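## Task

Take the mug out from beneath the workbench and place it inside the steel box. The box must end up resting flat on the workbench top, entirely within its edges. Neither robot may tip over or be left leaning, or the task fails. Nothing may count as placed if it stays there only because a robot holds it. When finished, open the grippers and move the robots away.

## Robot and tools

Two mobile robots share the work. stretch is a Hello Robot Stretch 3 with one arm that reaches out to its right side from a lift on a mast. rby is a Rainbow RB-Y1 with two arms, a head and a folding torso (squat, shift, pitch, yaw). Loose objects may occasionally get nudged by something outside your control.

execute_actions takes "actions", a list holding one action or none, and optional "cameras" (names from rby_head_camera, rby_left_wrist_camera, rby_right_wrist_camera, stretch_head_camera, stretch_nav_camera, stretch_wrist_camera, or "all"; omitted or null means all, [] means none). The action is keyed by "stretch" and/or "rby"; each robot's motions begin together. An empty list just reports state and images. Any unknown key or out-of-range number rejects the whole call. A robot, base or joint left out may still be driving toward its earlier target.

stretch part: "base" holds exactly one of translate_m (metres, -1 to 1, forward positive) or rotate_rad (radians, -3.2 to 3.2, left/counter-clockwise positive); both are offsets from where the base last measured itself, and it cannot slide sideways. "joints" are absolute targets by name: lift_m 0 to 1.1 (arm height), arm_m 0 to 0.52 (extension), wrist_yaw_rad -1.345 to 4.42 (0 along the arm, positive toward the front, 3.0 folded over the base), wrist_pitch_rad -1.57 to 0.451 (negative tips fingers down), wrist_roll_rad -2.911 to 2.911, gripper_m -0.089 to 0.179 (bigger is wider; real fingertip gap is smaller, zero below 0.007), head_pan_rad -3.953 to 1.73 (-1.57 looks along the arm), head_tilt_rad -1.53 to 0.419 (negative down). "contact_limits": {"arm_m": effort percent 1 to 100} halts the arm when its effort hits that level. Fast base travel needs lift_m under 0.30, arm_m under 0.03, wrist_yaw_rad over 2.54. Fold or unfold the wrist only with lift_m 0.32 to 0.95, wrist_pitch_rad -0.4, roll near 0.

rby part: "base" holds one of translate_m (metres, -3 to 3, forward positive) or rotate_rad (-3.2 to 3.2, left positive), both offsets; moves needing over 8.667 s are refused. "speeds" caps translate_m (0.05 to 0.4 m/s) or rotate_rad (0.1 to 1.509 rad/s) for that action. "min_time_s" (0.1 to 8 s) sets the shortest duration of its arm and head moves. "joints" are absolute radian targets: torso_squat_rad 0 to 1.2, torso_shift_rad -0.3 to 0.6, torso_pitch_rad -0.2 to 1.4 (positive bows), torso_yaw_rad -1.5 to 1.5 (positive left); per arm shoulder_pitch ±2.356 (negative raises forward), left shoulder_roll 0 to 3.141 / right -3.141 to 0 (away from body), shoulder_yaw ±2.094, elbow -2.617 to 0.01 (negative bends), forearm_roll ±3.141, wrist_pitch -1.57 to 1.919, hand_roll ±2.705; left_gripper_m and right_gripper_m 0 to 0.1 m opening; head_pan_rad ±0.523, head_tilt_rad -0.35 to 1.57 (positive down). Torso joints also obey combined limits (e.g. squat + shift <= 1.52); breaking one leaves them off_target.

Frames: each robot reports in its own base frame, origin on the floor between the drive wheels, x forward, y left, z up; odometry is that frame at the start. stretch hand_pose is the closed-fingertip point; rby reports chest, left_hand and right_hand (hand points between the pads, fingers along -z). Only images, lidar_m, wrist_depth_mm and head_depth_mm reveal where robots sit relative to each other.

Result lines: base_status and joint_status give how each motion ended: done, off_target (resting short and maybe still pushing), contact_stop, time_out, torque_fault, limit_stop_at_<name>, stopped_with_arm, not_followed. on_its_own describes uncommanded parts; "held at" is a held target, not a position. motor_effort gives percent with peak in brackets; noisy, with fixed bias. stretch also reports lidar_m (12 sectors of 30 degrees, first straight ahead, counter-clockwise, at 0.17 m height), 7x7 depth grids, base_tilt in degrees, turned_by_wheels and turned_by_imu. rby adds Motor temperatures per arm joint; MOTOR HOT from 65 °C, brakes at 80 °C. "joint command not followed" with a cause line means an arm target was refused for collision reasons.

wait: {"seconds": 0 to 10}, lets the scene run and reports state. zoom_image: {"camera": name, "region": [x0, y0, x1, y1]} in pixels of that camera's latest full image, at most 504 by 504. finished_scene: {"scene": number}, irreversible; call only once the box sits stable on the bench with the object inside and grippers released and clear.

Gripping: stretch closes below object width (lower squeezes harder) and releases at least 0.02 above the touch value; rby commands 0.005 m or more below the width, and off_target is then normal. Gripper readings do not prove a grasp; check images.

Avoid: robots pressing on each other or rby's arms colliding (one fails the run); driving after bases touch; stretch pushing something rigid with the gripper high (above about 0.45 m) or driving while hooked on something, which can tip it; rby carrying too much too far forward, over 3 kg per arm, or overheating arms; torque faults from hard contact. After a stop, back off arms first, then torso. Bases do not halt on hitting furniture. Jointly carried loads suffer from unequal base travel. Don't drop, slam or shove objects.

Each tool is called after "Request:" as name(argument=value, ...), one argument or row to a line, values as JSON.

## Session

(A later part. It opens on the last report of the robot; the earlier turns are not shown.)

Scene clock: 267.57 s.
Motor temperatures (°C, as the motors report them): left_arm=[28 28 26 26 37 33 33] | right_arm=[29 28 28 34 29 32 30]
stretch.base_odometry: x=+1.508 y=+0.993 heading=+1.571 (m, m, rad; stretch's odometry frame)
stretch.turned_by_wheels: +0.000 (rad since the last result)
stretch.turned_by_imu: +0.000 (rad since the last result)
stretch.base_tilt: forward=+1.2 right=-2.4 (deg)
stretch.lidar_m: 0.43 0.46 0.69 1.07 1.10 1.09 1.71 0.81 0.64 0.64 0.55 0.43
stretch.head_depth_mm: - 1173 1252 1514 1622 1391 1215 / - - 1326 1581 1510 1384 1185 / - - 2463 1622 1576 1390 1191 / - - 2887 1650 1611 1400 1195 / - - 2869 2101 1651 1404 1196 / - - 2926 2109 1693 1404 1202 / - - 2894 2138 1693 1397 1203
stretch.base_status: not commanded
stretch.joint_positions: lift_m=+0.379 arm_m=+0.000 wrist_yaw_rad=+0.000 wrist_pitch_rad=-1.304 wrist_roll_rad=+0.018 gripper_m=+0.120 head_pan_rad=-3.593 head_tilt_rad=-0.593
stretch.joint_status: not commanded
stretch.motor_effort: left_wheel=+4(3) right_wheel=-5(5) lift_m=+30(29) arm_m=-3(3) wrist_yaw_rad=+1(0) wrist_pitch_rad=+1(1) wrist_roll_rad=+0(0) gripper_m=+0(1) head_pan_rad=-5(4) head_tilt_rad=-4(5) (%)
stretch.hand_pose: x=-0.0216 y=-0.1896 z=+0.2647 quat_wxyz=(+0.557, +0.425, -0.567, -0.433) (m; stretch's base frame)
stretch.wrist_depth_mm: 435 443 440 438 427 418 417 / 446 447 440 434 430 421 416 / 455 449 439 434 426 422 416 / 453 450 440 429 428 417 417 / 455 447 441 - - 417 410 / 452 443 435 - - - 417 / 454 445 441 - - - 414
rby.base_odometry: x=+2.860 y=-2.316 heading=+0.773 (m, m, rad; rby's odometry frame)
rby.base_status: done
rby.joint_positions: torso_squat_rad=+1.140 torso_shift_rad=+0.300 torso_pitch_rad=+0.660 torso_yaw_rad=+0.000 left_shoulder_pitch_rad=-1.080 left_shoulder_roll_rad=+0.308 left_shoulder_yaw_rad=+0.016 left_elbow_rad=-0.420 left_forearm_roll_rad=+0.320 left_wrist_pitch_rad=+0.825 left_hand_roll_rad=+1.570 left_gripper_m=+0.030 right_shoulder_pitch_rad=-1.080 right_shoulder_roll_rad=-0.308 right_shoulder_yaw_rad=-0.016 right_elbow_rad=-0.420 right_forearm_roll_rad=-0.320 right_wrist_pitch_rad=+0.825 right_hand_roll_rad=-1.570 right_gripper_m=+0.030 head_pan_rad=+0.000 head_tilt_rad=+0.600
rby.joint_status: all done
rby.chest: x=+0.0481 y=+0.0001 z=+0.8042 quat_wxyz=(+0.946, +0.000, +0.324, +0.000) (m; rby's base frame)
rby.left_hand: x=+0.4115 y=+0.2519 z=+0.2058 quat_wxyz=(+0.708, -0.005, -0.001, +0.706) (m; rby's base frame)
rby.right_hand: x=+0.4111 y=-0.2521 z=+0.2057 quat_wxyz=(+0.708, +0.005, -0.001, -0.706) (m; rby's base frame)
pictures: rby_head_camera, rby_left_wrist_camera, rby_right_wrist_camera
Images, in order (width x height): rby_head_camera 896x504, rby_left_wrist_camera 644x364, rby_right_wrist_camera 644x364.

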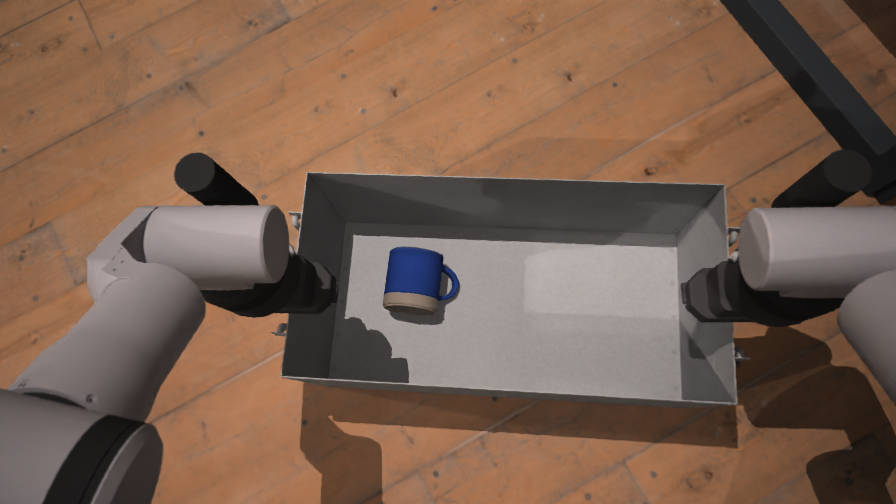

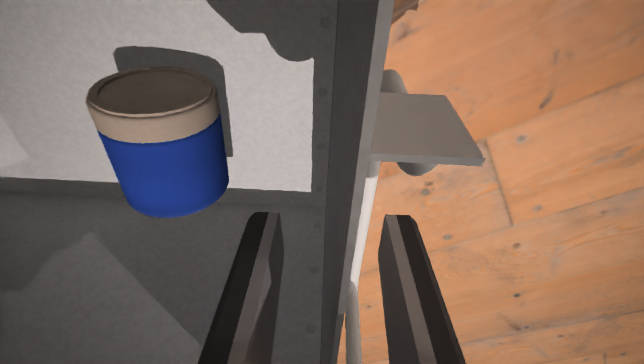

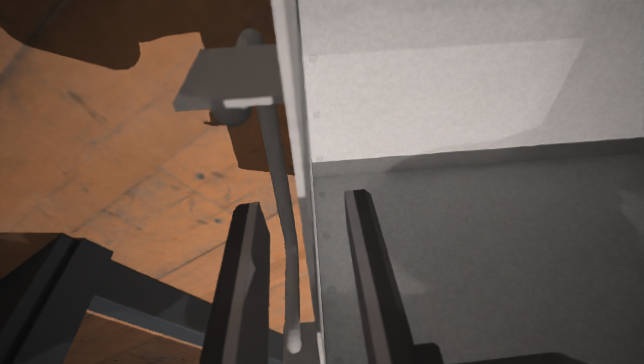

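Request:
execute_actions(
  actions=[
    {"rby":{"base":{"translate_m":0.01},"joints":{"torso_squat_rad":1.2,"left_shoulder_roll_rad":0.314}}},
  ],
  cameras=["rby_head_camera","rby_left_wrist_camera","rby_right_wrist_camera"],
)

Scene clock: 270.03 s.
Motor temperatures (°C, as the motors report them): left_arm=[28 28 26 26 37 33 33] | right_arm=[29 28 28 34 29 32 30]
stretch.base_odometry: x=+1.508 y=+0.993 heading=+1.571 (m, m, rad; stretch's odometry frame)
stretch.turned_by_wheels: +0.000 (rad since the last result)
stretch.turned_by_imu: +0.000 (rad since the last result)
stretch.base_tilt: forward=+1.1 right=-2.4 (deg)
stretch.lidar_m: 0.43 0.46 0.69 1.07 1.10 1.09 1.71 0.82 0.64 0.63 0.55 0.43
stretch.head_depth_mm: - 1237 1228 1504 1634 1388 1215 / - - 1306 1558 1517 1383 1192 / - - 2480 1616 1580 1389 1181 / - - 2843 1643 1616 1382 1192 / - - 2864 2120 1691 1395 1192 / - - 2893 2139 1693 1396 1193 / - - 2883 2158 1688 1410 1203
stretch.base_status: not commanded
stretch.joint_positions: lift_m=+0.379 arm_m=+0.000 wrist_yaw_rad=+0.000 wrist_pitch_rad=-1.304 wrist_roll_rad=+0.018 gripper_m=+0.120 head_pan_rad=-3.593 head_tilt_rad=-0.593
stretch.joint_status: not commanded
stretch.motor_effort: left_wheel=+4(4) right_wheel=-5(5) lift_m=+29(29) arm_m=-3(3) wrist_yaw_rad=+1(0) wrist_pitch_rad=+1(1) wrist_roll_rad=+0(0) gripper_m=+1(1) head_pan_rad=-4(4) head_tilt_rad=-5(5) (%)
stretch.hand_pose: x=-0.0216 y=-0.1896 z=+0.2647 quat_wxyz=(+0.557, +0.425, -0.567, -0.433) (m; stretch's base frame)
stretch.wrist_depth_mm: 431 447 440 436 432 421 415 / 446 445 438 433 424 424 416 / 451 444 442 432 427 422 414 / 454 445 440 436 430 416 416 / 454 451 441 - - 421 416 / 456 446 442 - - - 416 / 453 444 440 - - - 415
rby.base_odometry: x=+2.867 y=-2.309 heading=+0.773 (m, m, rad; rby's odometry frame)
rby.base_status: done
rby.joint_positions: torso_squat_rad=+1.200 torso_shift_rad=+0.296 torso_pitch_rad=+0.650 torso_yaw_rad=-0.001 left_shoulder_pitch_rad=-1.081 left_shoulder_roll_rad=+0.314 left_shoulder_yaw_rad=+0.016 left_elbow_rad=-0.420 left_forearm_roll_rad=+0.320 left_wrist_pitch_rad=+0.825 left_hand_roll_rad=+1.570 left_gripper_m=+0.030 right_shoulder_pitch_rad=-1.084 right_shoulder_roll_rad=-0.310 right_shoulder_yaw_rad=-0.016 right_elbow_rad=-0.422 right_forearm_roll_rad=-0.320 right_wrist_pitch_rad=+0.826 right_hand_roll_rad=-1.570 right_gripper_m=+0.030 head_pan_rad=+0.000 head_tilt_rad=+0.600
rby.joint_status: torso_squat_rad contact_stop (moved +0.060 of +0.060); the others done
rby.chest: x=+0.0332 y=+0.0003 z=+0.7695 quat_wxyz=(+0.948, +0.000, +0.319, -0.001) (m; rby's base frame)
rby.left_hand: x=+0.4044 y=+0.2554 z=+0.1756 quat_wxyz=(+0.708, -0.008, -0.007, +0.707) (m; rby's base frame)
rby.right_hand: x=+0.4060 y=-0.2527 z=+0.1770 quat_wxyz=(+0.708, +0.011, -0.007, -0.706) (m; rby's base frame)
pictures: rby_head_camera, rby_left_wrist_camera, rby_right_wrist_camera
Images, in order (width x height): rby_head_camera 896x504, rby_left_wrist_camera 644x364, rby_right_wrist_camera 644x364.

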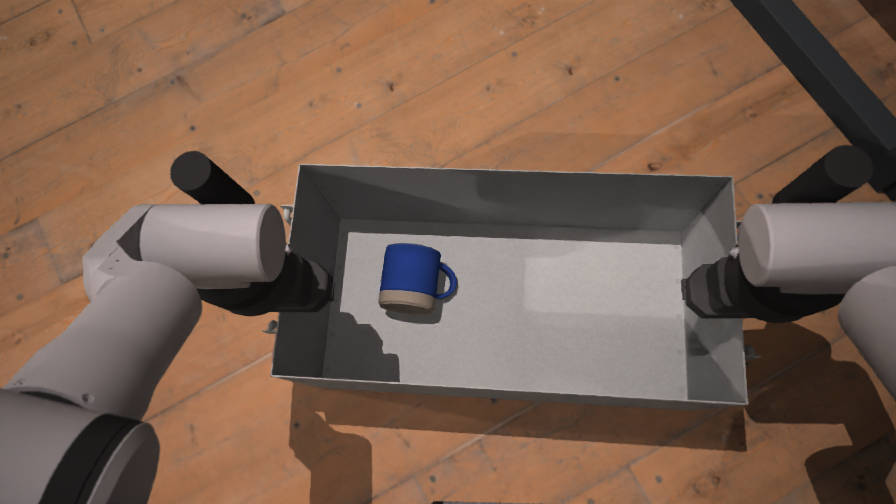

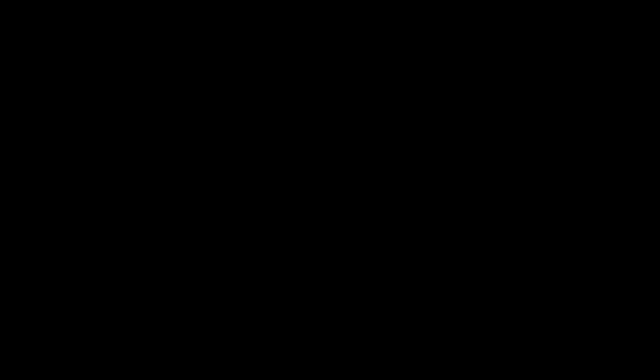

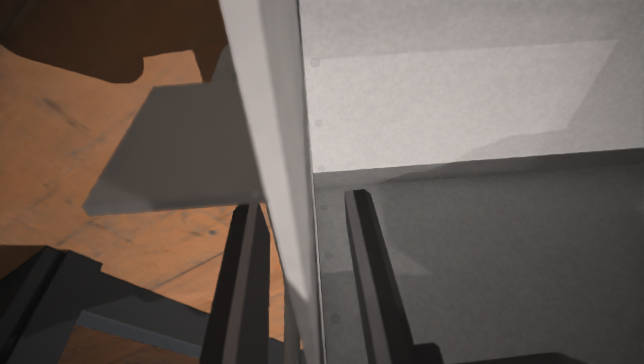

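Request:
execute_actions(
  actions=[
    {"rby":{"joints":{"torso_squat_rad":1.18,"torso_shift_rad":0.3,"torso_pitch_rad":0.66,"left_shoulder_pitch_rad":-1.08,"right_shoulder_pitch_rad":-1.08,"left_shoulder_roll_rad":0.312,"right_shoulder_roll_rad":-0.308,"left_elbow_rad":-0.42,"right_elbow_rad":-0.42,"left_wrist_pitch_rad":0.825,"right_wrist_pitch_rad":0.825}}},
  ],
  cameras=[],
)

Request:
execute_actions(
  actions=[
    {"rby":{"joints":{"left_gripper_m":0.0,"right_gripper_m":0.0}}},
  ],
  cameras=["rby_head_camera","rby_left_wrist_camera","rby_right_wrist_camera"],
)

Scene clock: 271.83 s.
Motor temperatures (°C, as the motors report them): left_arm=[28 28 26 26 37 33 33] | right_arm=[29 28 28 34 29 32 30]
stretch.base_odometry: x=+1.508 y=+0.993 heading=+1.571 (m, m, rad; stretch's odometry frame)
stretch.turned_by_wheels: +0.000 (rad since the last result)
stretch.turned_by_imu: +0.000 (rad since the last result)
stretch.base_tilt: forward=+1.0 right=-2.4 (deg)
stretch.lidar_m: 0.43 0.46 0.69 1.06 1.10 1.09 1.71 0.81 0.64 0.63 0.55 0.43
stretch.head_depth_mm: - 1192 1244 1517 1606 1376 1217 / - - 1331 1592 1516 1385 1185 / - - 1448 1617 1586 1396 1192 / - - 2888 1656 1616 1392 1184 / - - 2887 2110 1678 1392 1186 / - - 2839 2126 1690 1397 1196 / - - 2888 2141 1698 1403 1201
stretch.base_status: not commanded
stretch.joint_positions: lift_m=+0.379 arm_m=+0.000 wrist_yaw_rad=+0.000 wrist_pitch_rad=-1.304 wrist_roll_rad=+0.018 gripper_m=+0.120 head_pan_rad=-3.593 head_tilt_rad=-0.593
stretch.joint_status: not commanded
stretch.motor_effort: left_wheel=+4(4) right_wheel=-5(5) lift_m=+29(30) arm_m=-3(3) wrist_yaw_rad=+0(0) wrist_pitch_rad=+1(1) wrist_roll_rad=+0(0) gripper_m=+0(1) head_pan_rad=-4(4) head_tilt_rad=-5(6) (%)
stretch.hand_pose: x=-0.0216 y=-0.1896 z=+0.2647 quat_wxyz=(+0.557, +0.425, -0.567, -0.433) (m; stretch's base frame)
stretch.wrist_depth_mm: 428 450 441 436 428 416 416 / 451 449 441 432 425 423 418 / 458 451 442 432 427 419 417 / 451 447 438 438 426 418 414 / 450 449 441 - - 424 415 / 453 447 441 - - - 415 / 454 448 443 - - - 414
rby.base_odometry: x=+2.867 y=-2.309 heading=+0.773 (m, m, rad; rby's odometry frame)
rby.base_status: not commanded
rby.joint_positions: torso_squat_rad=+1.180 torso_shift_rad=+0.300 torso_pitch_rad=+0.660 torso_yaw_rad=-0.001 left_shoulder_pitch_rad=-1.080 left_shoulder_roll_rad=+0.312 left_shoulder_yaw_rad=+0.016 left_elbow_rad=-0.420 left_forearm_roll_rad=+0.320 left_wrist_pitch_rad=+0.825 left_hand_roll_rad=+1.570 left_gripper_m=+0.030 right_shoulder_pitch_rad=-1.080 right_shoulder_roll_rad=-0.308 right_shoulder_yaw_rad=-0.016 right_elbow_rad=-0.420 right_forearm_roll_rad=-0.320 right_wrist_pitch_rad=+0.825 right_hand_roll_rad=-1.570 right_gripper_m=+0.030 head_pan_rad=+0.000 head_tilt_rad=+0.600
rby.joint_status: all done
rby.chest: x=+0.0405 y=+0.0001 z=+0.7797 quat_wxyz=(+0.946, +0.000, +0.324, -0.001) (m; rby's base frame)
rby.left_hand: x=+0.4050 y=+0.2542 z=+0.1817 quat_wxyz=(+0.708, -0.005, -0.003, +0.706) (m; rby's base frame)
rby.right_hand: x=+0.4037 y=-0.2527 z=+0.1815 quat_wxyz=(+0.707, +0.005, -0.001, -0.707) (m; rby's base frame)
pictures: none
No camera images: the call's "cameras" was empty. Leave "cameras" out to get every camera's image.

Scene clock: 272.63 s.
Motor temperatures (°C, as the motors report them): left_arm=[28 28 26 26 37 33 33] | right_arm=[29 28 28 34 29 32 30]
stretch.base_odometry: x=+1.508 y=+0.993 heading=+1.571 (m, m, rad; stretch's odometry frame)
stretch.turned_by_wheels: +0.000 (rad since the last result)
stretch.turned_by_imu: +0.000 (rad since the last result)
stretch.base_tilt: forward=+1.2 right=-2.4 (deg)
stretch.lidar_m: 0.43 0.46 0.68 1.06 1.10 1.09 1.71 0.81 0.64 0.63 0.55 0.43
stretch.head_depth_mm: - 1191 1246 1503 1629 1392 1210 / - - 1328 1577 1506 1383 1178 / - - 1441 1618 1573 1402 1187 / - - 2878 1646 1604 1397 1194 / - - 2928 2163 1672 1403 1193 / - - 2891 2121 1681 1404 1201 / - - 2934 2149 1678 1393 1199
stretch.base_status: not commanded
stretch.joint_positions: lift_m=+0.379 arm_m=+0.000 wrist_yaw_rad=+0.000 wrist_pitch_rad=-1.304 wrist_roll_rad=+0.018 gripper_m=+0.120 head_pan_rad=-3.593 head_tilt_rad=-0.593
stretch.joint_status: not commanded
stretch.motor_effort: left_wheel=+4(4) right_wheel=-5(5) lift_m=+29(29) arm_m=-3(3) wrist_yaw_rad=+1(0) wrist_pitch_rad=+1(1) wrist_roll_rad=+0(0) gripper_m=+1(1) head_pan_rad=-4(4) head_tilt_rad=-5(6) (%)
stretch.hand_pose: x=-0.0216 y=-0.1896 z=+0.2647 quat_wxyz=(+0.557, +0.425, -0.567, -0.433) (m; stretch's base frame)
stretch.wrist_depth_mm: 429 443 440 434 429 416 415 / 448 451 437 436 428 417 419 / 449 446 441 436 422 420 415 / 454 449 439 434 429 422 415 / 454 448 438 - - 417 414 / 457 448 442 - - - 417 / 453 447 441 - - - 417
rby.base_odometry: x=+2.867 y=-2.309 heading=+0.773 (m, m, rad; rby's odometry frame)
rby.base_status: not commanded
rby.joint_positions: torso_squat_rad=+1.180 torso_shift_rad=+0.300 torso_pitch_rad=+0.660 torso_yaw_rad=-0.001 left_shoulder_pitch_rad=-1.080 left_shoulder_roll_rad=+0.311 left_shoulder_yaw_rad=+0.016 left_elbow_rad=-0.420 left_forearm_roll_rad=+0.320 left_wrist_pitch_rad=+0.825 left_hand_roll_rad=+1.570 left_gripper_m=+0.001 right_shoulder_pitch_rad=-1.081 right_shoulder_roll_rad=-0.307 right_shoulder_yaw_rad=-0.016 right_elbow_rad=-0.420 right_forearm_roll_rad=-0.320 right_wrist_pitch_rad=+0.825 right_hand_roll_rad=-1.570 right_gripper_m=+0.003 head_pan_rad=+0.000 head_tilt_rad=+0.600
rby.joint_status: all done
rby.chest: x=+0.0405 y=+0.0001 z=+0.7797 quat_wxyz=(+0.946, +0.000, +0.324, -0.001) (m; rby's base frame)
rby.left_hand: x=+0.4049 y=+0.2536 z=+0.1817 quat_wxyz=(+0.708, -0.005, -0.002, +0.706) (m; rby's base frame)
rby.right_hand: x=+0.4036 y=-0.2513 z=+0.1814 quat_wxyz=(+0.708, +0.006, -0.001, -0.707) (m; rby's base frame)
pictures: rby_head_camera, rby_left_wrist_camera, rby_right_wrist_camera
Images, in order (width x height): rby_head_camera 896x504, rby_left_wrist_camera 644x364, rby_right_wrist_camera 644x364.

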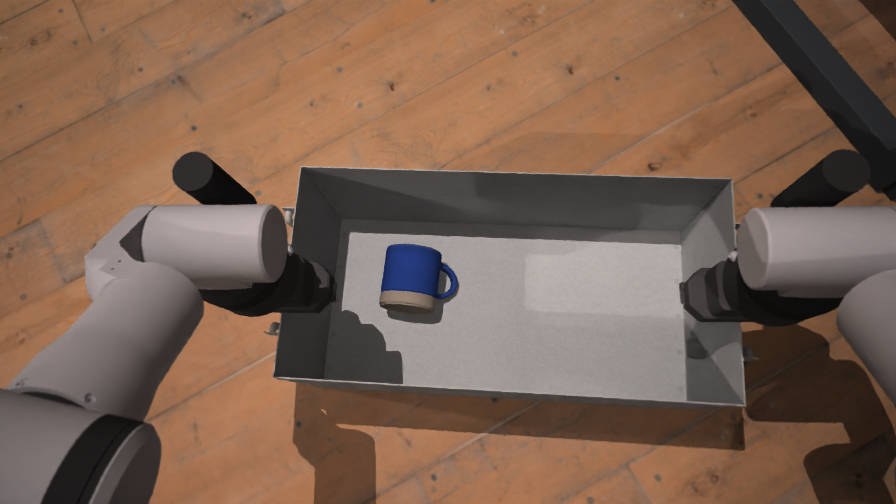

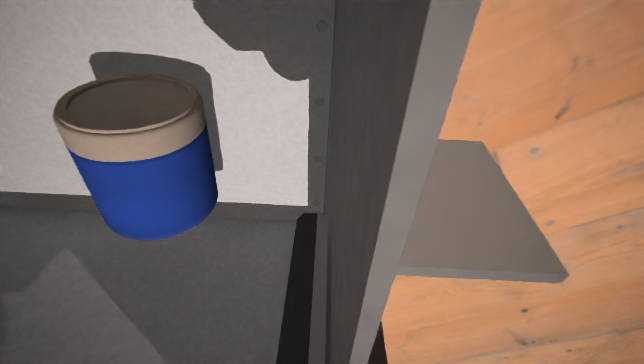

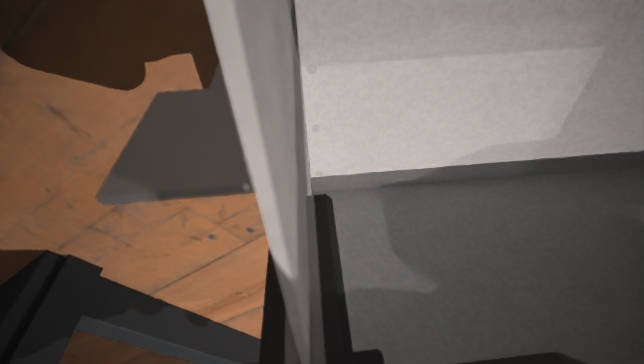

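Request:
execute_actions(
  actions=[
    {"rby":{"joints":{"torso_squat_rad":1.05}}},
  ],
  cameras=["rby_head_camera"],
)

Request:
execute_actions(
  actions=[
    {"rby":{"base":{"rotate_rad":0.6},"speeds":{"rotate_rad":0.35},"joints":{"torso_squat_rad":0.7,"head_tilt_rad":0.4}}},
  ],
  cameras=["rby_head_camera","rby_left_wrist_camera","rby_right_wrist_camera"],
)

Scene clock: 275.03 s.
Motor temperatures (°C, as the motors report them): left_arm=[28 28 26 26 37 33 33] | right_arm=[29 28 28 34 29 32 30]
stretch.base_odometry: x=+1.508 y=+0.993 heading=+1.571 (m, m, rad; stretch's odometry frame)
stretch.turned_by_wheels: +0.000 (rad since the last result)
stretch.turned_by_imu: +0.000 (rad since the last result)
stretch.base_tilt: forward=+1.1 right=-2.5 (deg)
stretch.lidar_m: 0.43 0.46 0.68 1.07 1.10 1.09 1.71 0.81 0.64 0.63 0.55 0.43
stretch.head_depth_mm: - 1125 1282 1495 1633 1387 1205 / - - 1348 1601 1509 1388 1184 / - - 2470 1646 1573 1399 1192 / - - 2822 1650 1617 1379 1184 / - - 2869 2142 1690 1401 1199 / - - 2872 2147 1669 1406 1202 / - - 2905 2122 1702 1411 1197
stretch.base_status: not commanded
stretch.joint_positions: lift_m=+0.379 arm_m=+0.000 wrist_yaw_rad=+0.000 wrist_pitch_rad=-1.304 wrist_roll_rad=+0.018 gripper_m=+0.120 head_pan_rad=-3.593 head_tilt_rad=-0.593
stretch.joint_status: not commanded
stretch.motor_effort: left_wheel=+4(4) right_wheel=-6(5) lift_m=+29(29) arm_m=-3(3) wrist_yaw_rad=-1(1) wrist_pitch_rad=+1(1) wrist_roll_rad=+0(0) gripper_m=+1(0) head_pan_rad=-5(4) head_tilt_rad=-4(4) (%)
stretch.hand_pose: x=-0.0216 y=-0.1896 z=+0.2647 quat_wxyz=(+0.557, +0.425, -0.567, -0.433) (m; stretch's base frame)
stretch.wrist_depth_mm: 435 446 439 434 426 422 415 / 447 447 438 432 431 421 416 / 452 449 436 439 427 423 418 / 452 448 441 433 431 425 414 / 454 447 444 - - 417 414 / 458 449 444 - - - 415 / 460 446 444 - - - 413
rby.base_odometry: x=+2.867 y=-2.309 heading=+0.773 (m, m, rad; rby's odometry frame)
rby.base_status: not commanded
rby.joint_positions: torso_squat_rad=+1.050 torso_shift_rad=+0.300 torso_pitch_rad=+0.661 torso_yaw_rad=-0.001 left_shoulder_pitch_rad=-1.080 left_shoulder_roll_rad=+0.312 left_shoulder_yaw_rad=+0.016 left_elbow_rad=-0.420 left_forearm_roll_rad=+0.320 left_wrist_pitch_rad=+0.825 left_hand_roll_rad=+1.570 left_gripper_m=+0.000 right_shoulder_pitch_rad=-1.078 right_shoulder_roll_rad=-0.307 right_shoulder_yaw_rad=-0.016 right_elbow_rad=-0.419 right_forearm_roll_rad=-0.320 right_wrist_pitch_rad=+0.825 right_hand_roll_rad=-1.570 right_gripper_m=+0.009 head_pan_rad=+0.000 head_tilt_rad=+0.600
rby.joint_status: all done
rby.chest: x=+0.0651 y=+0.0001 z=+0.8575 quat_wxyz=(+0.946, +0.000, +0.325, -0.001) (m; rby's base frame)
rby.left_hand: x=+0.4285 y=+0.2542 z=+0.2590 quat_wxyz=(+0.708, -0.004, -0.002, +0.706) (m; rby's base frame)
rby.right_hand: x=+0.4254 y=-0.2520 z=+0.2577 quat_wxyz=(+0.707, +0.004, +0.001, -0.707) (m; rby's base frame)
pictures: rby_head_camera
Images, in order (width x height): rby_head_camera 896x504.

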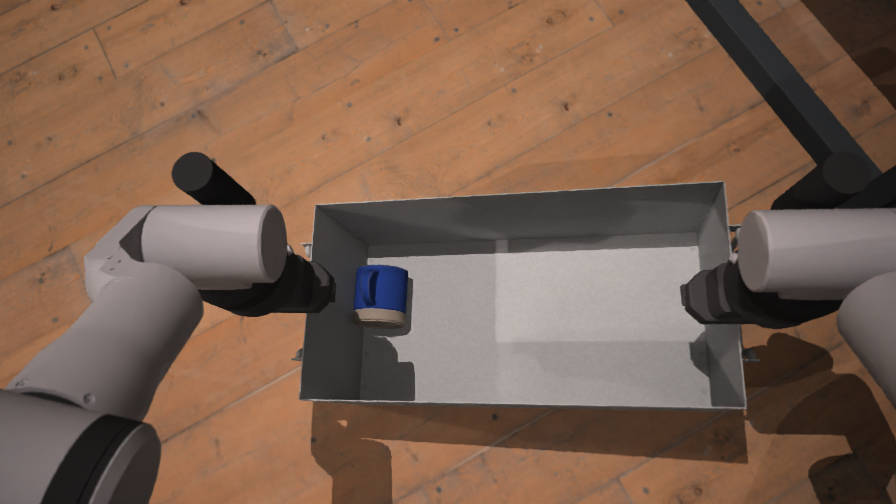

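Scene clock: 277.80 s.
Motor temperatures (°C, as the motors report them): left_arm=[28 28 26 26 37 33 33] | right_arm=[29 28 28 34 29 32 30]
stretch.base_odometry: x=+1.508 y=+0.993 heading=+1.571 (m, m, rad; stretch's odometry frame)
stretch.turned_by_wheels: +0.000 (rad since the last result)
stretch.turned_by_imu: +0.000 (rad since the last result)
stretch.base_tilt: forward=+1.1 right=-2.4 (deg)
stretch.lidar_m: 0.43 0.46 0.69 1.06 1.09 0.96 1.71 0.81 0.64 0.64 0.55 0.43
stretch.head_depth_mm: 1132 1153 1367 1876 1496 1391 1217 / - 1212 2533 1525 1517 1386 1186 / - - 2846 2122 1458 1383 1185 / - - 2861 2108 1424 1395 1193 / - - 2885 2128 1643 1388 1193 / - - 2862 2142 1691 1403 1201 / - - 2884 2122 1701 1407 1202
stretch.base_status: not commanded
stretch.joint_positions: lift_m=+0.379 arm_m=+0.000 wrist_yaw_rad=+0.000 wrist_pitch_rad=-1.304 wrist_roll_rad=+0.018 gripper_m=+0.120 head_pan_rad=-3.593 head_tilt_rad=-0.593
stretch.joint_status: not commanded
stretch.motor_effort: left_wheel=+4(4) right_wheel=-6(5) lift_m=+29(29) arm_m=-3(3) wrist_yaw_rad=+0(0) wrist_pitch_rad=+1(1) wrist_roll_rad=+0(0) gripper_m=+1(0) head_pan_rad=-4(4) head_tilt_rad=-4(5) (%)
stretch.hand_pose: x=-0.0216 y=-0.1896 z=+0.2647 quat_wxyz=(+0.557, +0.425, -0.567, -0.433) (m; stretch's base frame)
stretch.wrist_depth_mm: 430 452 444 432 430 419 415 / 448 445 443 431 429 419 415 / 452 443 443 437 428 420 415 / 447 449 438 435 430 419 416 / 453 449 442 - - 423 417 / 455 452 445 - - - 418 / 456 452 443 - - - 415
rby.base_odometry: x=+2.867 y=-2.309 heading=+1.372 (m, m, rad; rby's odometry frame)
rby.base_status: done
rby.joint_positions: torso_squat_rad=+0.700 torso_shift_rad=+0.300 torso_pitch_rad=+0.661 torso_yaw_rad=-0.001 left_shoulder_pitch_rad=-1.080 left_shoulder_roll_rad=+0.312 left_shoulder_yaw_rad=+0.016 left_elbow_rad=-0.420 left_forearm_roll_rad=+0.320 left_wrist_pitch_rad=+0.825 left_hand_roll_rad=+1.570 left_gripper_m=+0.000 right_shoulder_pitch_rad=-1.078 right_shoulder_roll_rad=-0.309 right_shoulder_yaw_rad=-0.016 right_elbow_rad=-0.418 right_forearm_roll_rad=-0.319 right_wrist_pitch_rad=+0.825 right_hand_roll_rad=-1.570 right_gripper_m=+0.031 head_pan_rad=+0.000 head_tilt_rad=+0.400
rby.joint_status: all done
rby.chest: x=+0.1203 y=+0.0002 z=+1.0362 quat_wxyz=(+0.946, +0.000, +0.324, -0.001) (m; rby's base frame)
rby.left_hand: x=+0.4841 y=+0.2543 z=+0.4379 quat_wxyz=(+0.708, -0.004, -0.002, +0.706) (m; rby's base frame)
rby.right_hand: x=+0.4808 y=-0.2540 z=+0.4367 quat_wxyz=(+0.707, +0.003, +0.000, -0.707) (m; rby's base frame)
pictures: rby_head_camera, rby_left_wrist_camera, rby_right_wrist_camera
Images, in order (width x height): rby_head_camera 896x504, rby_left_wrist_camera 644x364, rby_right_wrist_camera 644x364.

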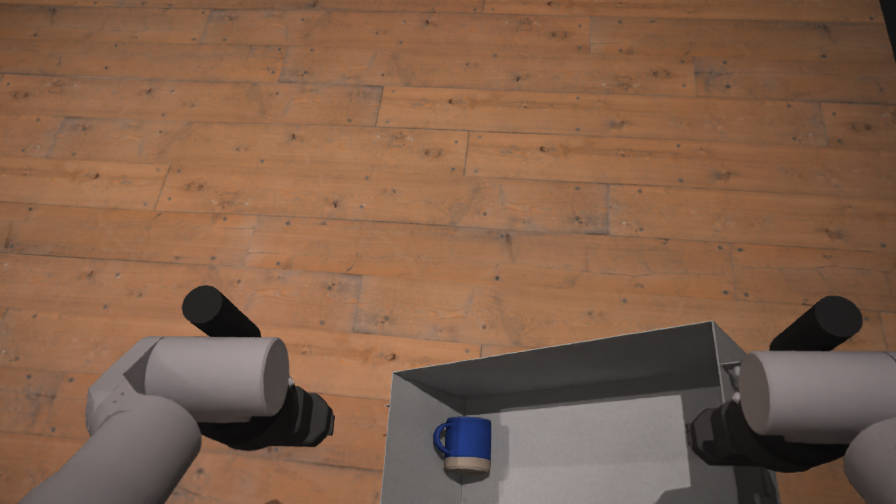

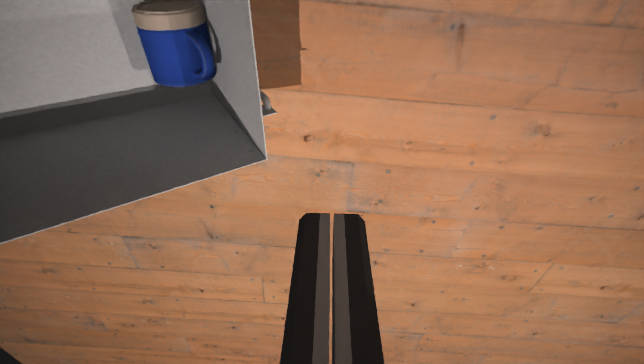

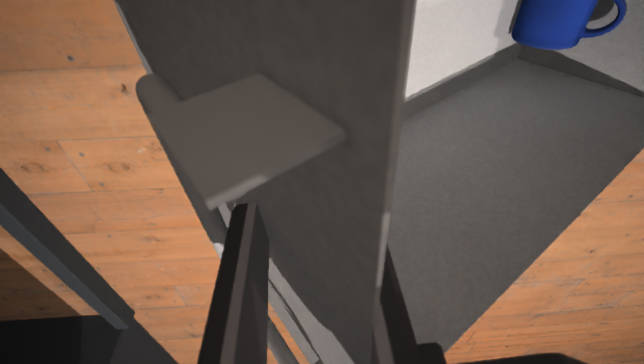

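Request:
execute_actions(
  actions=[
    {"rby":{"joints":{"torso_squat_rad":0.9,"head_tilt_rad":0.6,"left_gripper_m":0.06,"left_shoulder_roll_rad":0.4}}},
  ],
  cameras=["rby_head_camera","rby_left_wrist_camera","rby_right_wrist_camera","stretch_head_camera"],
)

Scene clock: 283.60 s.
Motor temperatures (°C, as the motors report them): left_arm=[28 28 26 26 37 33 33] | right_arm=[29 28 28 34 29 32 30]
stretch.base_odometry: x=+1.508 y=+0.993 heading=+1.571 (m, m, rad; stretch's odometry frame)
stretch.turned_by_wheels: +0.000 (rad since the last result)
stretch.turned_by_imu: +0.000 (rad since the last result)
stretch.base_tilt: forward=+1.2 right=-2.5 (deg)
stretch.lidar_m: 0.43 0.46 0.69 1.07 1.10 0.95 1.70 0.81 0.64 0.63 0.55 0.43
stretch.head_depth_mm: - 1136 1338 1531 1501 1384 1206 / - 3543 1241 1556 1510 1393 1191 / - - 2675 2125 1455 1400 1188 / - - 2867 2124 1423 1401 1191 / - - 2882 2101 1645 1395 1184 / - - 2933 2103 1701 1403 1196 / - - 2923 2136 1693 1397 1202
stretch.base_status: not commanded
stretch.joint_positions: lift_m=+0.379 arm_m=+0.000 wrist_yaw_rad=+0.000 wrist_pitch_rad=-1.304 wrist_roll_rad=+0.018 gripper_m=+0.120 head_pan_rad=-3.593 head_tilt_rad=-0.593
stretch.joint_status: not commanded
stretch.motor_effort: left_wheel=+4(4) right_wheel=-5(5) lift_m=+29(29) arm_m=-3(3) wrist_yaw_rad=+0(0) wrist_pitch_rad=+1(1) wrist_roll_rad=+0(0) gripper_m=+1(0) head_pan_rad=-5(4) head_tilt_rad=-5(4) (%)
stretch.hand_pose: x=-0.0216 y=-0.1896 z=+0.2647 quat_wxyz=(+0.557, +0.425, -0.567, -0.433) (m; stretch's base frame)
stretch.wrist_depth_mm: 427 445 440 427 427 420 411 / 444 448 444 432 431 419 413 / 453 450 439 431 424 424 417 / 456 449 438 433 429 420 416 / 458 453 436 - - 416 417 / 454 443 442 - - - 416 / 451 451 446 - - - 414
rby.base_odometry: x=+2.867 y=-2.309 heading=+1.372 (m, m, rad; rby's odometry frame)
rby.base_status: not commanded
rby.joint_positions: torso_squat_rad=+0.900 torso_shift_rad=+0.300 torso_pitch_rad=+0.661 torso_yaw_rad=-0.001 left_shoulder_pitch_rad=-1.080 left_shoulder_roll_rad=+0.400 left_shoulder_yaw_rad=+0.016 left_elbow_rad=-0.420 left_forearm_roll_rad=+0.320 left_wrist_pitch_rad=+0.825 left_hand_roll_rad=+1.570 left_gripper_m=+0.060 right_shoulder_pitch_rad=-1.077 right_shoulder_roll_rad=-0.309 right_shoulder_yaw_rad=-0.016 right_elbow_rad=-0.419 right_forearm_roll_rad=-0.319 right_wrist_pitch_rad=+0.825 right_hand_roll_rad=-1.570 right_gripper_m=+0.016 head_pan_rad=+0.000 head_tilt_rad=+0.600
rby.joint_status: all done
rby.chest: x=+0.0907 y=+0.0001 z=+0.9404 quat_wxyz=(+0.946, +0.000, +0.324, -0.001) (m; rby's base frame)
rby.left_hand: x=+0.4699 y=+0.3155 z=+0.3558 quat_wxyz=(+0.696, +0.014, -0.039, +0.717) (m; rby's base frame)
rby.right_hand: x=+0.4510 y=-0.2542 z=+0.3409 quat_wxyz=(+0.707, +0.003, +0.000, -0.707) (m; rby's base frame)
pictures: rby_head_camera, rby_left_wrist_camera, rby_right_wrist_camera, stretch_head_camera (sideways: a quarter turn clockwise sets it upright)
Images, in order (width x height): rby_head_camera 896x504, rby_left_wrist_camera 644x364, rby_right_wrist_camera 644x364, stretch_head_camera 896x504.

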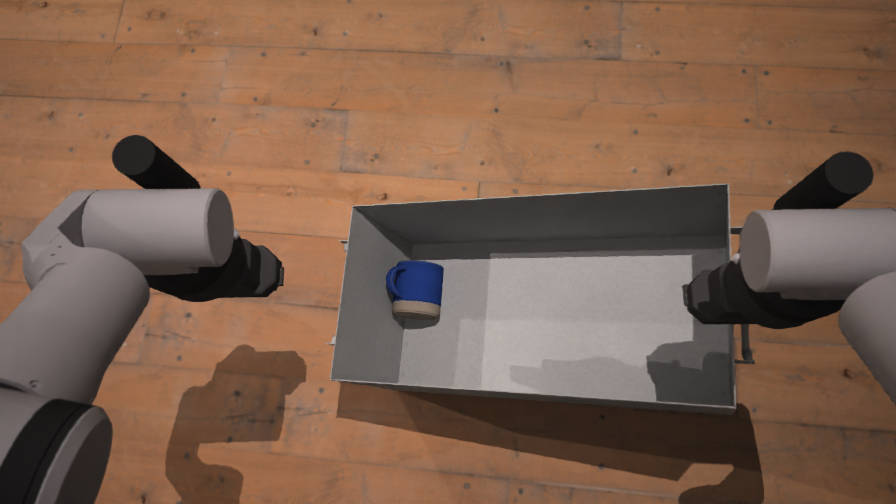

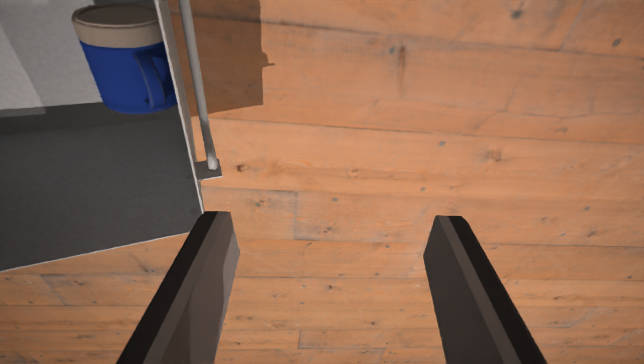

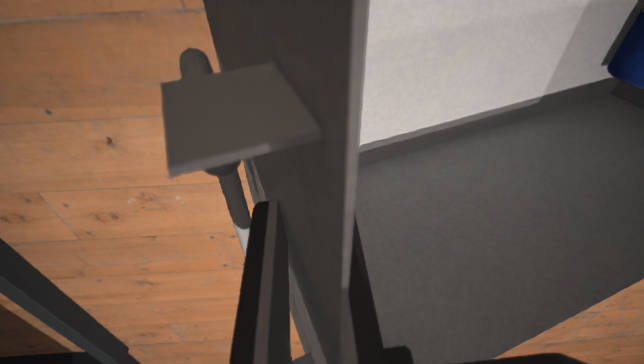

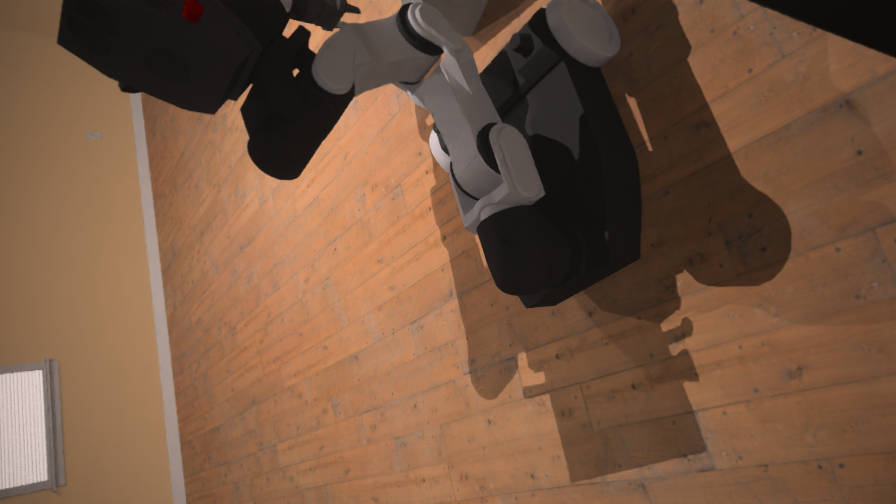

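Request:
execute_actions(
  actions=[],
  cameras=["rby_head_camera","rby_left_wrist_camera","rby_right_wrist_camera","stretch_head_camera"],
)

Scene clock: 286.70 s.
Motor temperatures (°C, as the motors report them): left_arm=[28 28 26 26 37 33 33] | right_arm=[29 28 28 34 29 32 30]
stretch.base_odometry: x=+1.508 y=+0.993 heading=+1.571 (m, m, rad; stretch's odometry frame)
stretch.turned_by_wheels: +0.000 (rad since the last result)
stretch.turned_by_imu: +0.000 (rad since the last result)
stretch.base_tilt: forward=+1.2 right=-2.3 (deg)
stretch.lidar_m: 0.43 0.46 0.68 1.06 1.10 0.95 1.70 0.81 0.64 0.63 0.55 0.43
stretch.head_depth_mm: - 1139 1321 1514 1516 1382 1214 / - 3529 1243 1545 1503 1381 1187 / - - 2734 2124 1449 1406 1185 / - - 2861 2125 1409 1384 1195 / - - 2856 2121 1633 1391 1186 / - - 2889 2134 1669 1387 1192 / - - 2890 2112 1687 1408 1195
stretch.base_status: not commanded
stretch.joint_positions: lift_m=+0.379 arm_m=+0.000 wrist_yaw_rad=+0.000 wrist_pitch_rad=-1.304 wrist_roll_rad=+0.018 gripper_m=+0.120 head_pan_rad=-3.593 head_tilt_rad=-0.593
stretch.joint_status: not commanded
stretch.motor_effort: left_wheel=+4(4) right_wheel=-5(5) lift_m=+29(29) arm_m=-3(3) wrist_yaw_rad=+0(0) wrist_pitch_rad=+1(1) wrist_roll_rad=+0(0) gripper_m=+1(0) head_pan_rad=-4(4) head_tilt_rad=-6(4) (%)
stretch.hand_pose: x=-0.0216 y=-0.1896 z=+0.2647 quat_wxyz=(+0.557, +0.425, -0.567, -0.433) (m; stretch's base frame)
stretch.wrist_depth_mm: 424 445 438 436 429 422 416 / 452 452 440 430 428 420 415 / 449 446 442 432 422 422 411 / 451 449 441 435 430 423 413 / 455 449 439 - - 418 415 / 458 446 438 - - - 418 / 454 446 443 - - - 415
rby.base_odometry: x=+2.867 y=-2.309 heading=+1.372 (m, m, rad; rby's odometry frame)
rby.base_status: not commanded
rby.joint_positions: torso_squat_rad=+0.900 torso_shift_rad=+0.300 torso_pitch_rad=+0.661 torso_yaw_rad=-0.001 left_shoulder_pitch_rad=-1.080 left_shoulder_roll_rad=+0.400 left_shoulder_yaw_rad=+0.016 left_elbow_rad=-0.420 left_forearm_roll_rad=+0.320 left_wrist_pitch_rad=+0.825 left_hand_roll_rad=+1.570 left_gripper_m=+0.060 right_shoulder_pitch_rad=-1.077 right_shoulder_roll_rad=-0.309 right_shoulder_yaw_rad=-0.016 right_elbow_rad=-0.419 right_forearm_roll_rad=-0.319 right_wrist_pitch_rad=+0.825 right_hand_roll_rad=-1.570 right_gripper_m=+0.016 head_pan_rad=+0.000 head_tilt_rad=+0.600
rby.joint_status: all done
rby.chest: x=+0.0907 y=+0.0001 z=+0.9404 quat_wxyz=(+0.946, +0.000, +0.324, -0.001) (m; rby's base frame)
rby.left_hand: x=+0.4699 y=+0.3155 z=+0.3558 quat_wxyz=(+0.696, +0.014, -0.039, +0.717) (m; rby's base frame)
rby.right_hand: x=+0.4510 y=-0.2542 z=+0.3409 quat_wxyz=(+0.707, +0.003, +0.000, -0.707) (m; rby's base frame)
pictures: rby_head_camera, rby_left_wrist_camera, rby_right_wrist_camera, stretch_head_camera (sideways: a quarter turn clockwise sets it upright)
Images, in order (width x height): rby_head_camera 896x504, rby_left_wrist_camera 644x364, rby_right_wrist_camera 644x364, stretch_head_camera 896x504.

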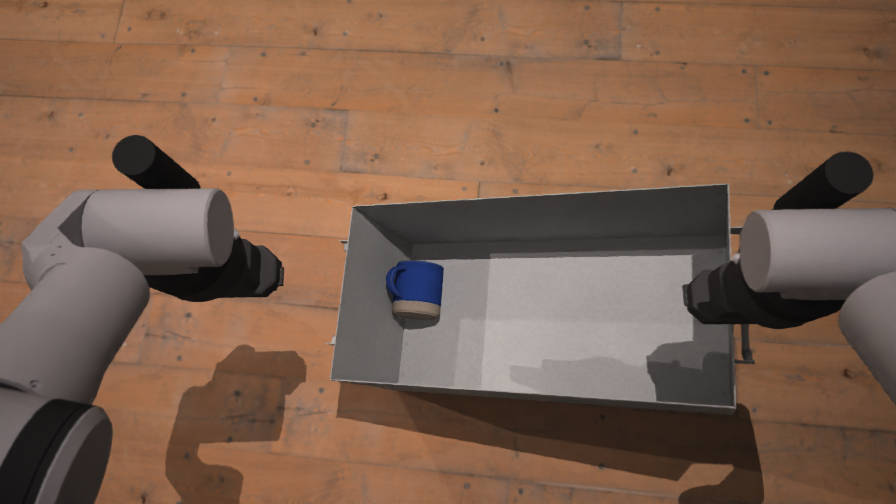

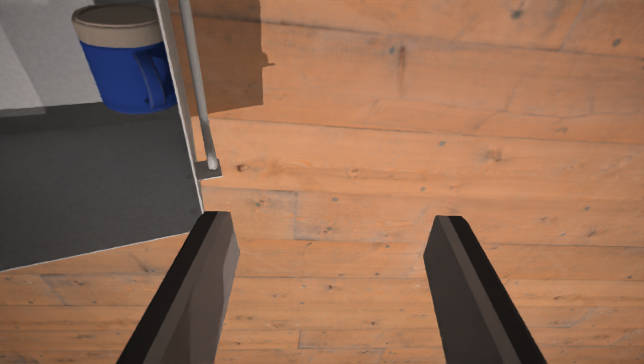

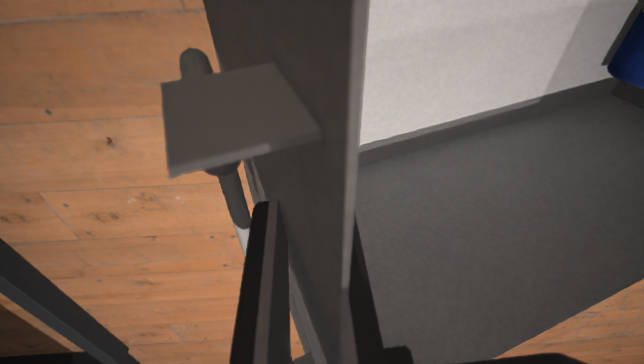

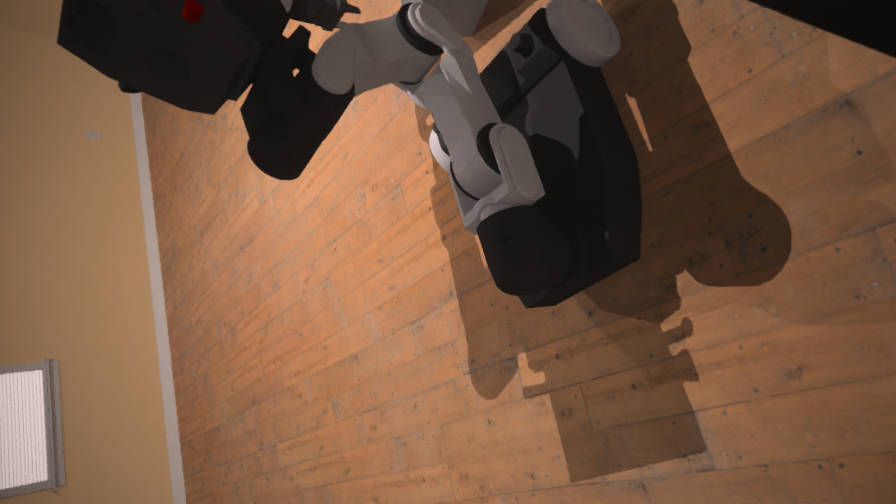

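Request:
execute_actions(
  actions=[
    {"rby":{"joints":{"torso_squat_rad":1.17}}},
  ],
  cameras=["rby_head_camera","rby_left_wrist_camera","rby_right_wrist_camera"],
)

Request:
execute_actions(
  actions=[
    {"rby":{"joints":{"right_gripper_m":0.07}}},
  ],
  cameras=["rby_head_camera","rby_left_wrist_camera","rby_right_wrist_camera"],
)

Scene clock: 292.10 s.
Motor temperatures (°C, as the motors report them): left_arm=[28 28 26 26 37 33 33] | right_arm=[29 28 28 34 29 32 30]
stretch.base_odometry: x=+1.508 y=+0.993 heading=+1.571 (m, m, rad; stretch's odometry frame)
stretch.turned_by_wheels: +0.000 (rad since the last result)
stretch.turned_by_imu: -0.001 (rad since the last result)
stretch.base_tilt: forward=+1.1 right=-2.5 (deg)
stretch.lidar_m: 0.43 0.46 0.68 1.07 1.10 0.96 1.70 0.81 0.64 0.63 0.55 0.43
stretch.head_depth_mm: - 1172 1262 1546 1505 1382 1209 / - 3737 1285 1521 1501 1387 1183 / - - 2866 1764 1448 1402 1189 / - - 2839 2087 1424 1403 1199 / - - 2854 2110 1624 1394 1191 / - - 2903 2167 1675 1403 1194 / - - 2888 2162 1693 1398 1192
stretch.base_status: not commanded
stretch.joint_positions: lift_m=+0.379 arm_m=+0.000 wrist_yaw_rad=+0.000 wrist_pitch_rad=-1.304 wrist_roll_rad=+0.018 gripper_m=+0.120 head_pan_rad=-3.593 head_tilt_rad=-0.593
stretch.joint_status: not commanded
stretch.motor_effort: left_wheel=+3(4) right_wheel=-5(5) lift_m=+29(29) arm_m=-3(3) wrist_yaw_rad=+2(0) wrist_pitch_rad=+1(1) wrist_roll_rad=+0(0) gripper_m=+1(1) head_pan_rad=-4(4) head_tilt_rad=-5(5) (%)
stretch.hand_pose: x=-0.0216 y=-0.1896 z=+0.2647 quat_wxyz=(+0.557, +0.425, -0.567, -0.433) (m; stretch's base frame)
stretch.wrist_depth_mm: 429 450 437 438 422 423 415 / 449 444 441 434 426 422 418 / 450 447 443 433 425 421 414 / 456 446 441 435 425 425 417 / 450 451 441 - - 417 416 / 450 446 445 - - - 416 / 455 444 441 - - - 413
rby.base_odometry: x=+2.867 y=-2.309 heading=+1.372 (m, m, rad; rby's odometry frame)
rby.base_status: not commanded
rby.joint_positions: torso_squat_rad=+1.170 torso_shift_rad=+0.300 torso_pitch_rad=+0.659 torso_yaw_rad=-0.001 left_shoulder_pitch_rad=-1.080 left_shoulder_roll_rad=+0.400 left_shoulder_yaw_rad=+0.016 left_elbow_rad=-0.420 left_forearm_roll_rad=+0.320 left_wrist_pitch_rad=+0.825 left_hand_roll_rad=+1.570 left_gripper_m=+0.060 right_shoulder_pitch_rad=-1.080 right_shoulder_roll_rad=-0.310 right_shoulder_yaw_rad=-0.016 right_elbow_rad=-0.420 right_forearm_roll_rad=-0.320 right_wrist_pitch_rad=+0.826 right_hand_roll_rad=-1.570 right_gripper_m=+0.005 head_pan_rad=+0.000 head_tilt_rad=+0.600
rby.joint_status: all done
rby.chest: x=+0.0420 y=+0.0002 z=+0.7860 quat_wxyz=(+0.946, +0.000, +0.323, -0.001) (m; rby's base frame)
rby.left_hand: x=+0.4224 y=+0.3151 z=+0.2019 quat_wxyz=(+0.696, +0.013, -0.040, +0.717) (m; rby's base frame)
rby.right_hand: x=+0.4055 y=-0.2541 z=+0.1884 quat_wxyz=(+0.707, +0.004, -0.002, -0.707) (m; rby's base frame)
pictures: rby_head_camera, rby_left_wrist_camera, rby_right_wrist_camera
Images, in order (width x height): rby_head_camera 896x504, rby_left_wrist_camera 644x364, rby_right_wrist_camera 644x364.

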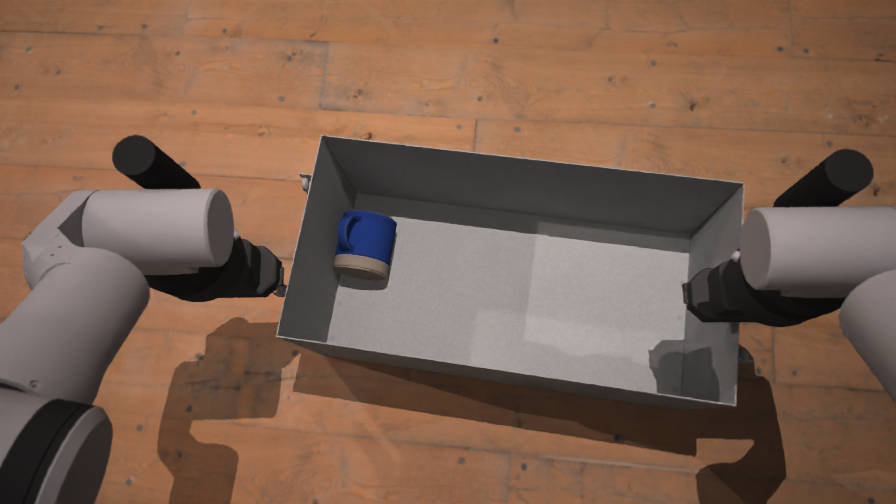

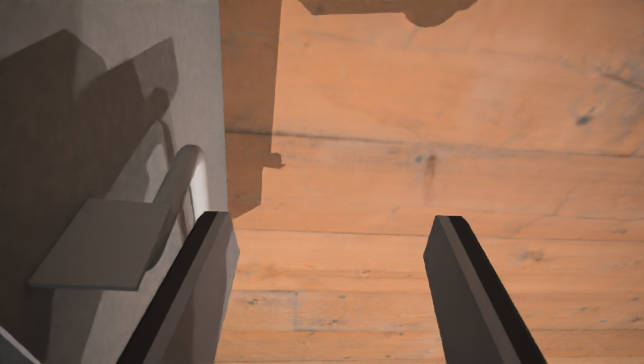

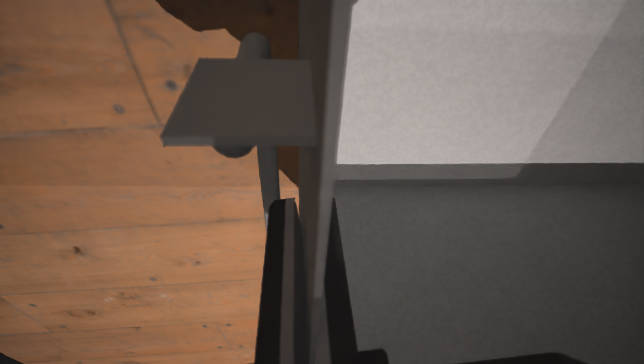

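Scene clock: 293.27 s.
Motor temperatures (°C, as the motors report them): left_arm=[28 28 26 26 37 33 33] | right_arm=[29 28 28 34 29 32 30]
stretch.base_odometry: x=+1.508 y=+0.993 heading=+1.571 (m, m, rad; stretch's odometry frame)
stretch.turned_by_wheels: +0.000 (rad since the last result)
stretch.turned_by_imu: +0.000 (rad since the last result)
stretch.base_tilt: forward=+1.0 right=-2.4 (deg)
stretch.lidar_m: 0.43 0.46 0.69 1.06 1.10 0.96 1.71 0.81 0.64 0.64 0.55 0.43
stretch.head_depth_mm: - 1172 1249 1557 1493 1387 1210 / - - 1293 1523 1508 1389 1191 / - - 2843 1792 1432 1399 1190 / - - 2856 2133 1420 1391 1191 / - - 2830 2124 1641 1386 1196 / - - 2871 2142 1704 1389 1202 / - - 2902 2158 1702 1404 1199
stretch.base_status: not commanded
stretch.joint_positions: lift_m=+0.379 arm_m=+0.000 wrist_yaw_rad=+0.000 wrist_pitch_rad=-1.304 wrist_roll_rad=+0.018 gripper_m=+0.120 head_pan_rad=-3.593 head_tilt_rad=-0.593
stretch.joint_status: not commanded
stretch.motor_effort: left_wheel=+4(4) right_wheel=-5(5) lift_m=+29(29) arm_m=-3(3) wrist_yaw_rad=+2(1) wrist_pitch_rad=+1(1) wrist_roll_rad=+0(0) gripper_m=+0(1) head_pan_rad=-4(4) head_tilt_rad=-5(5) (%)
stretch.hand_pose: x=-0.0216 y=-0.1896 z=+0.2647 quat_wxyz=(+0.557, +0.425, -0.567, -0.433) (m; stretch's base frame)
stretch.wrist_depth_mm: 436 442 438 432 426 419 417 / 444 451 438 433 423 418 411 / 447 448 437 434 429 422 417 / 454 450 439 432 433 420 416 / 451 446 441 - - 424 421 / 453 449 438 - - - 414 / 457 447 442 - - - 412
rby.base_odometry: x=+2.867 y=-2.309 heading=+1.372 (m, m, rad; rby's odometry frame)
rby.base_status: not commanded
rby.joint_positions: torso_squat_rad=+1.170 torso_shift_rad=+0.300 torso_pitch_rad=+0.660 torso_yaw_rad=-0.001 left_shoulder_pitch_rad=-1.080 left_shoulder_roll_rad=+0.400 left_shoulder_yaw_rad=+0.016 left_elbow_rad=-0.420 left_forearm_roll_rad=+0.320 left_wrist_pitch_rad=+0.825 left_hand_roll_rad=+1.570 left_gripper_m=+0.060 right_shoulder_pitch_rad=-1.080 right_shoulder_roll_rad=-0.308 right_shoulder_yaw_rad=-0.016 right_elbow_rad=-0.420 right_forearm_roll_rad=-0.320 right_wrist_pitch_rad=+0.825 right_hand_roll_rad=-1.570 right_gripper_m=+0.070 head_pan_rad=+0.000 head_tilt_rad=+0.600
rby.joint_status: all done
rby.chest: x=+0.0423 y=+0.0001 z=+0.7859 quat_wxyz=(+0.946, +0.000, +0.324, -0.001) (m; rby's base frame)
rby.left_hand: x=+0.4221 y=+0.3153 z=+0.2015 quat_wxyz=(+0.696, +0.013, -0.040, +0.717) (m; rby's base frame)
rby.right_hand: x=+0.4052 y=-0.2528 z=+0.1876 quat_wxyz=(+0.707, +0.005, -0.001, -0.707) (m; rby's base frame)
pictures: rby_head_camera, rby_left_wrist_camera, rby_right_wrist_camera
Images, in order (width x height): rby_head_camera 896x504, rby_left_wrist_camera 644x364, rby_right_wrist_camera 644x364.

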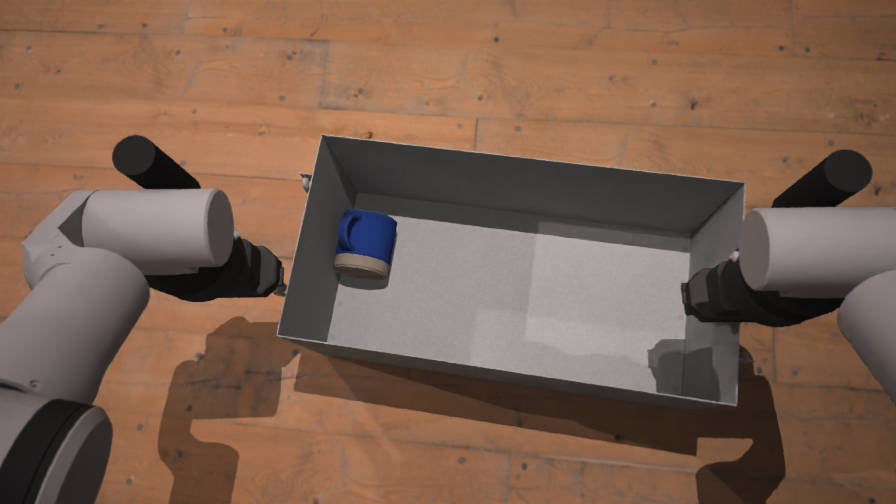

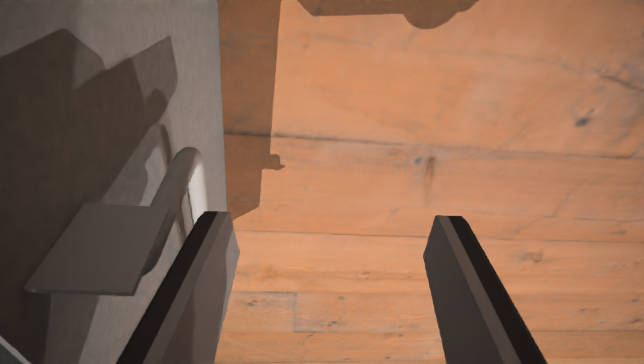

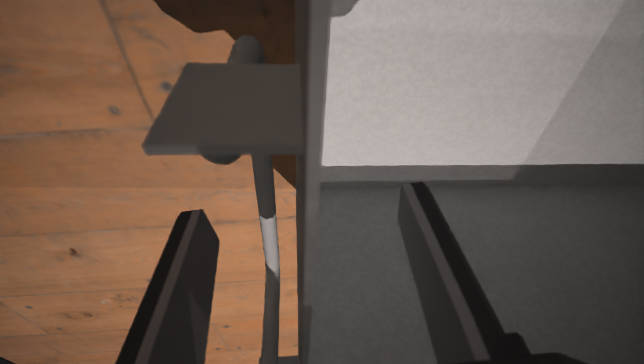

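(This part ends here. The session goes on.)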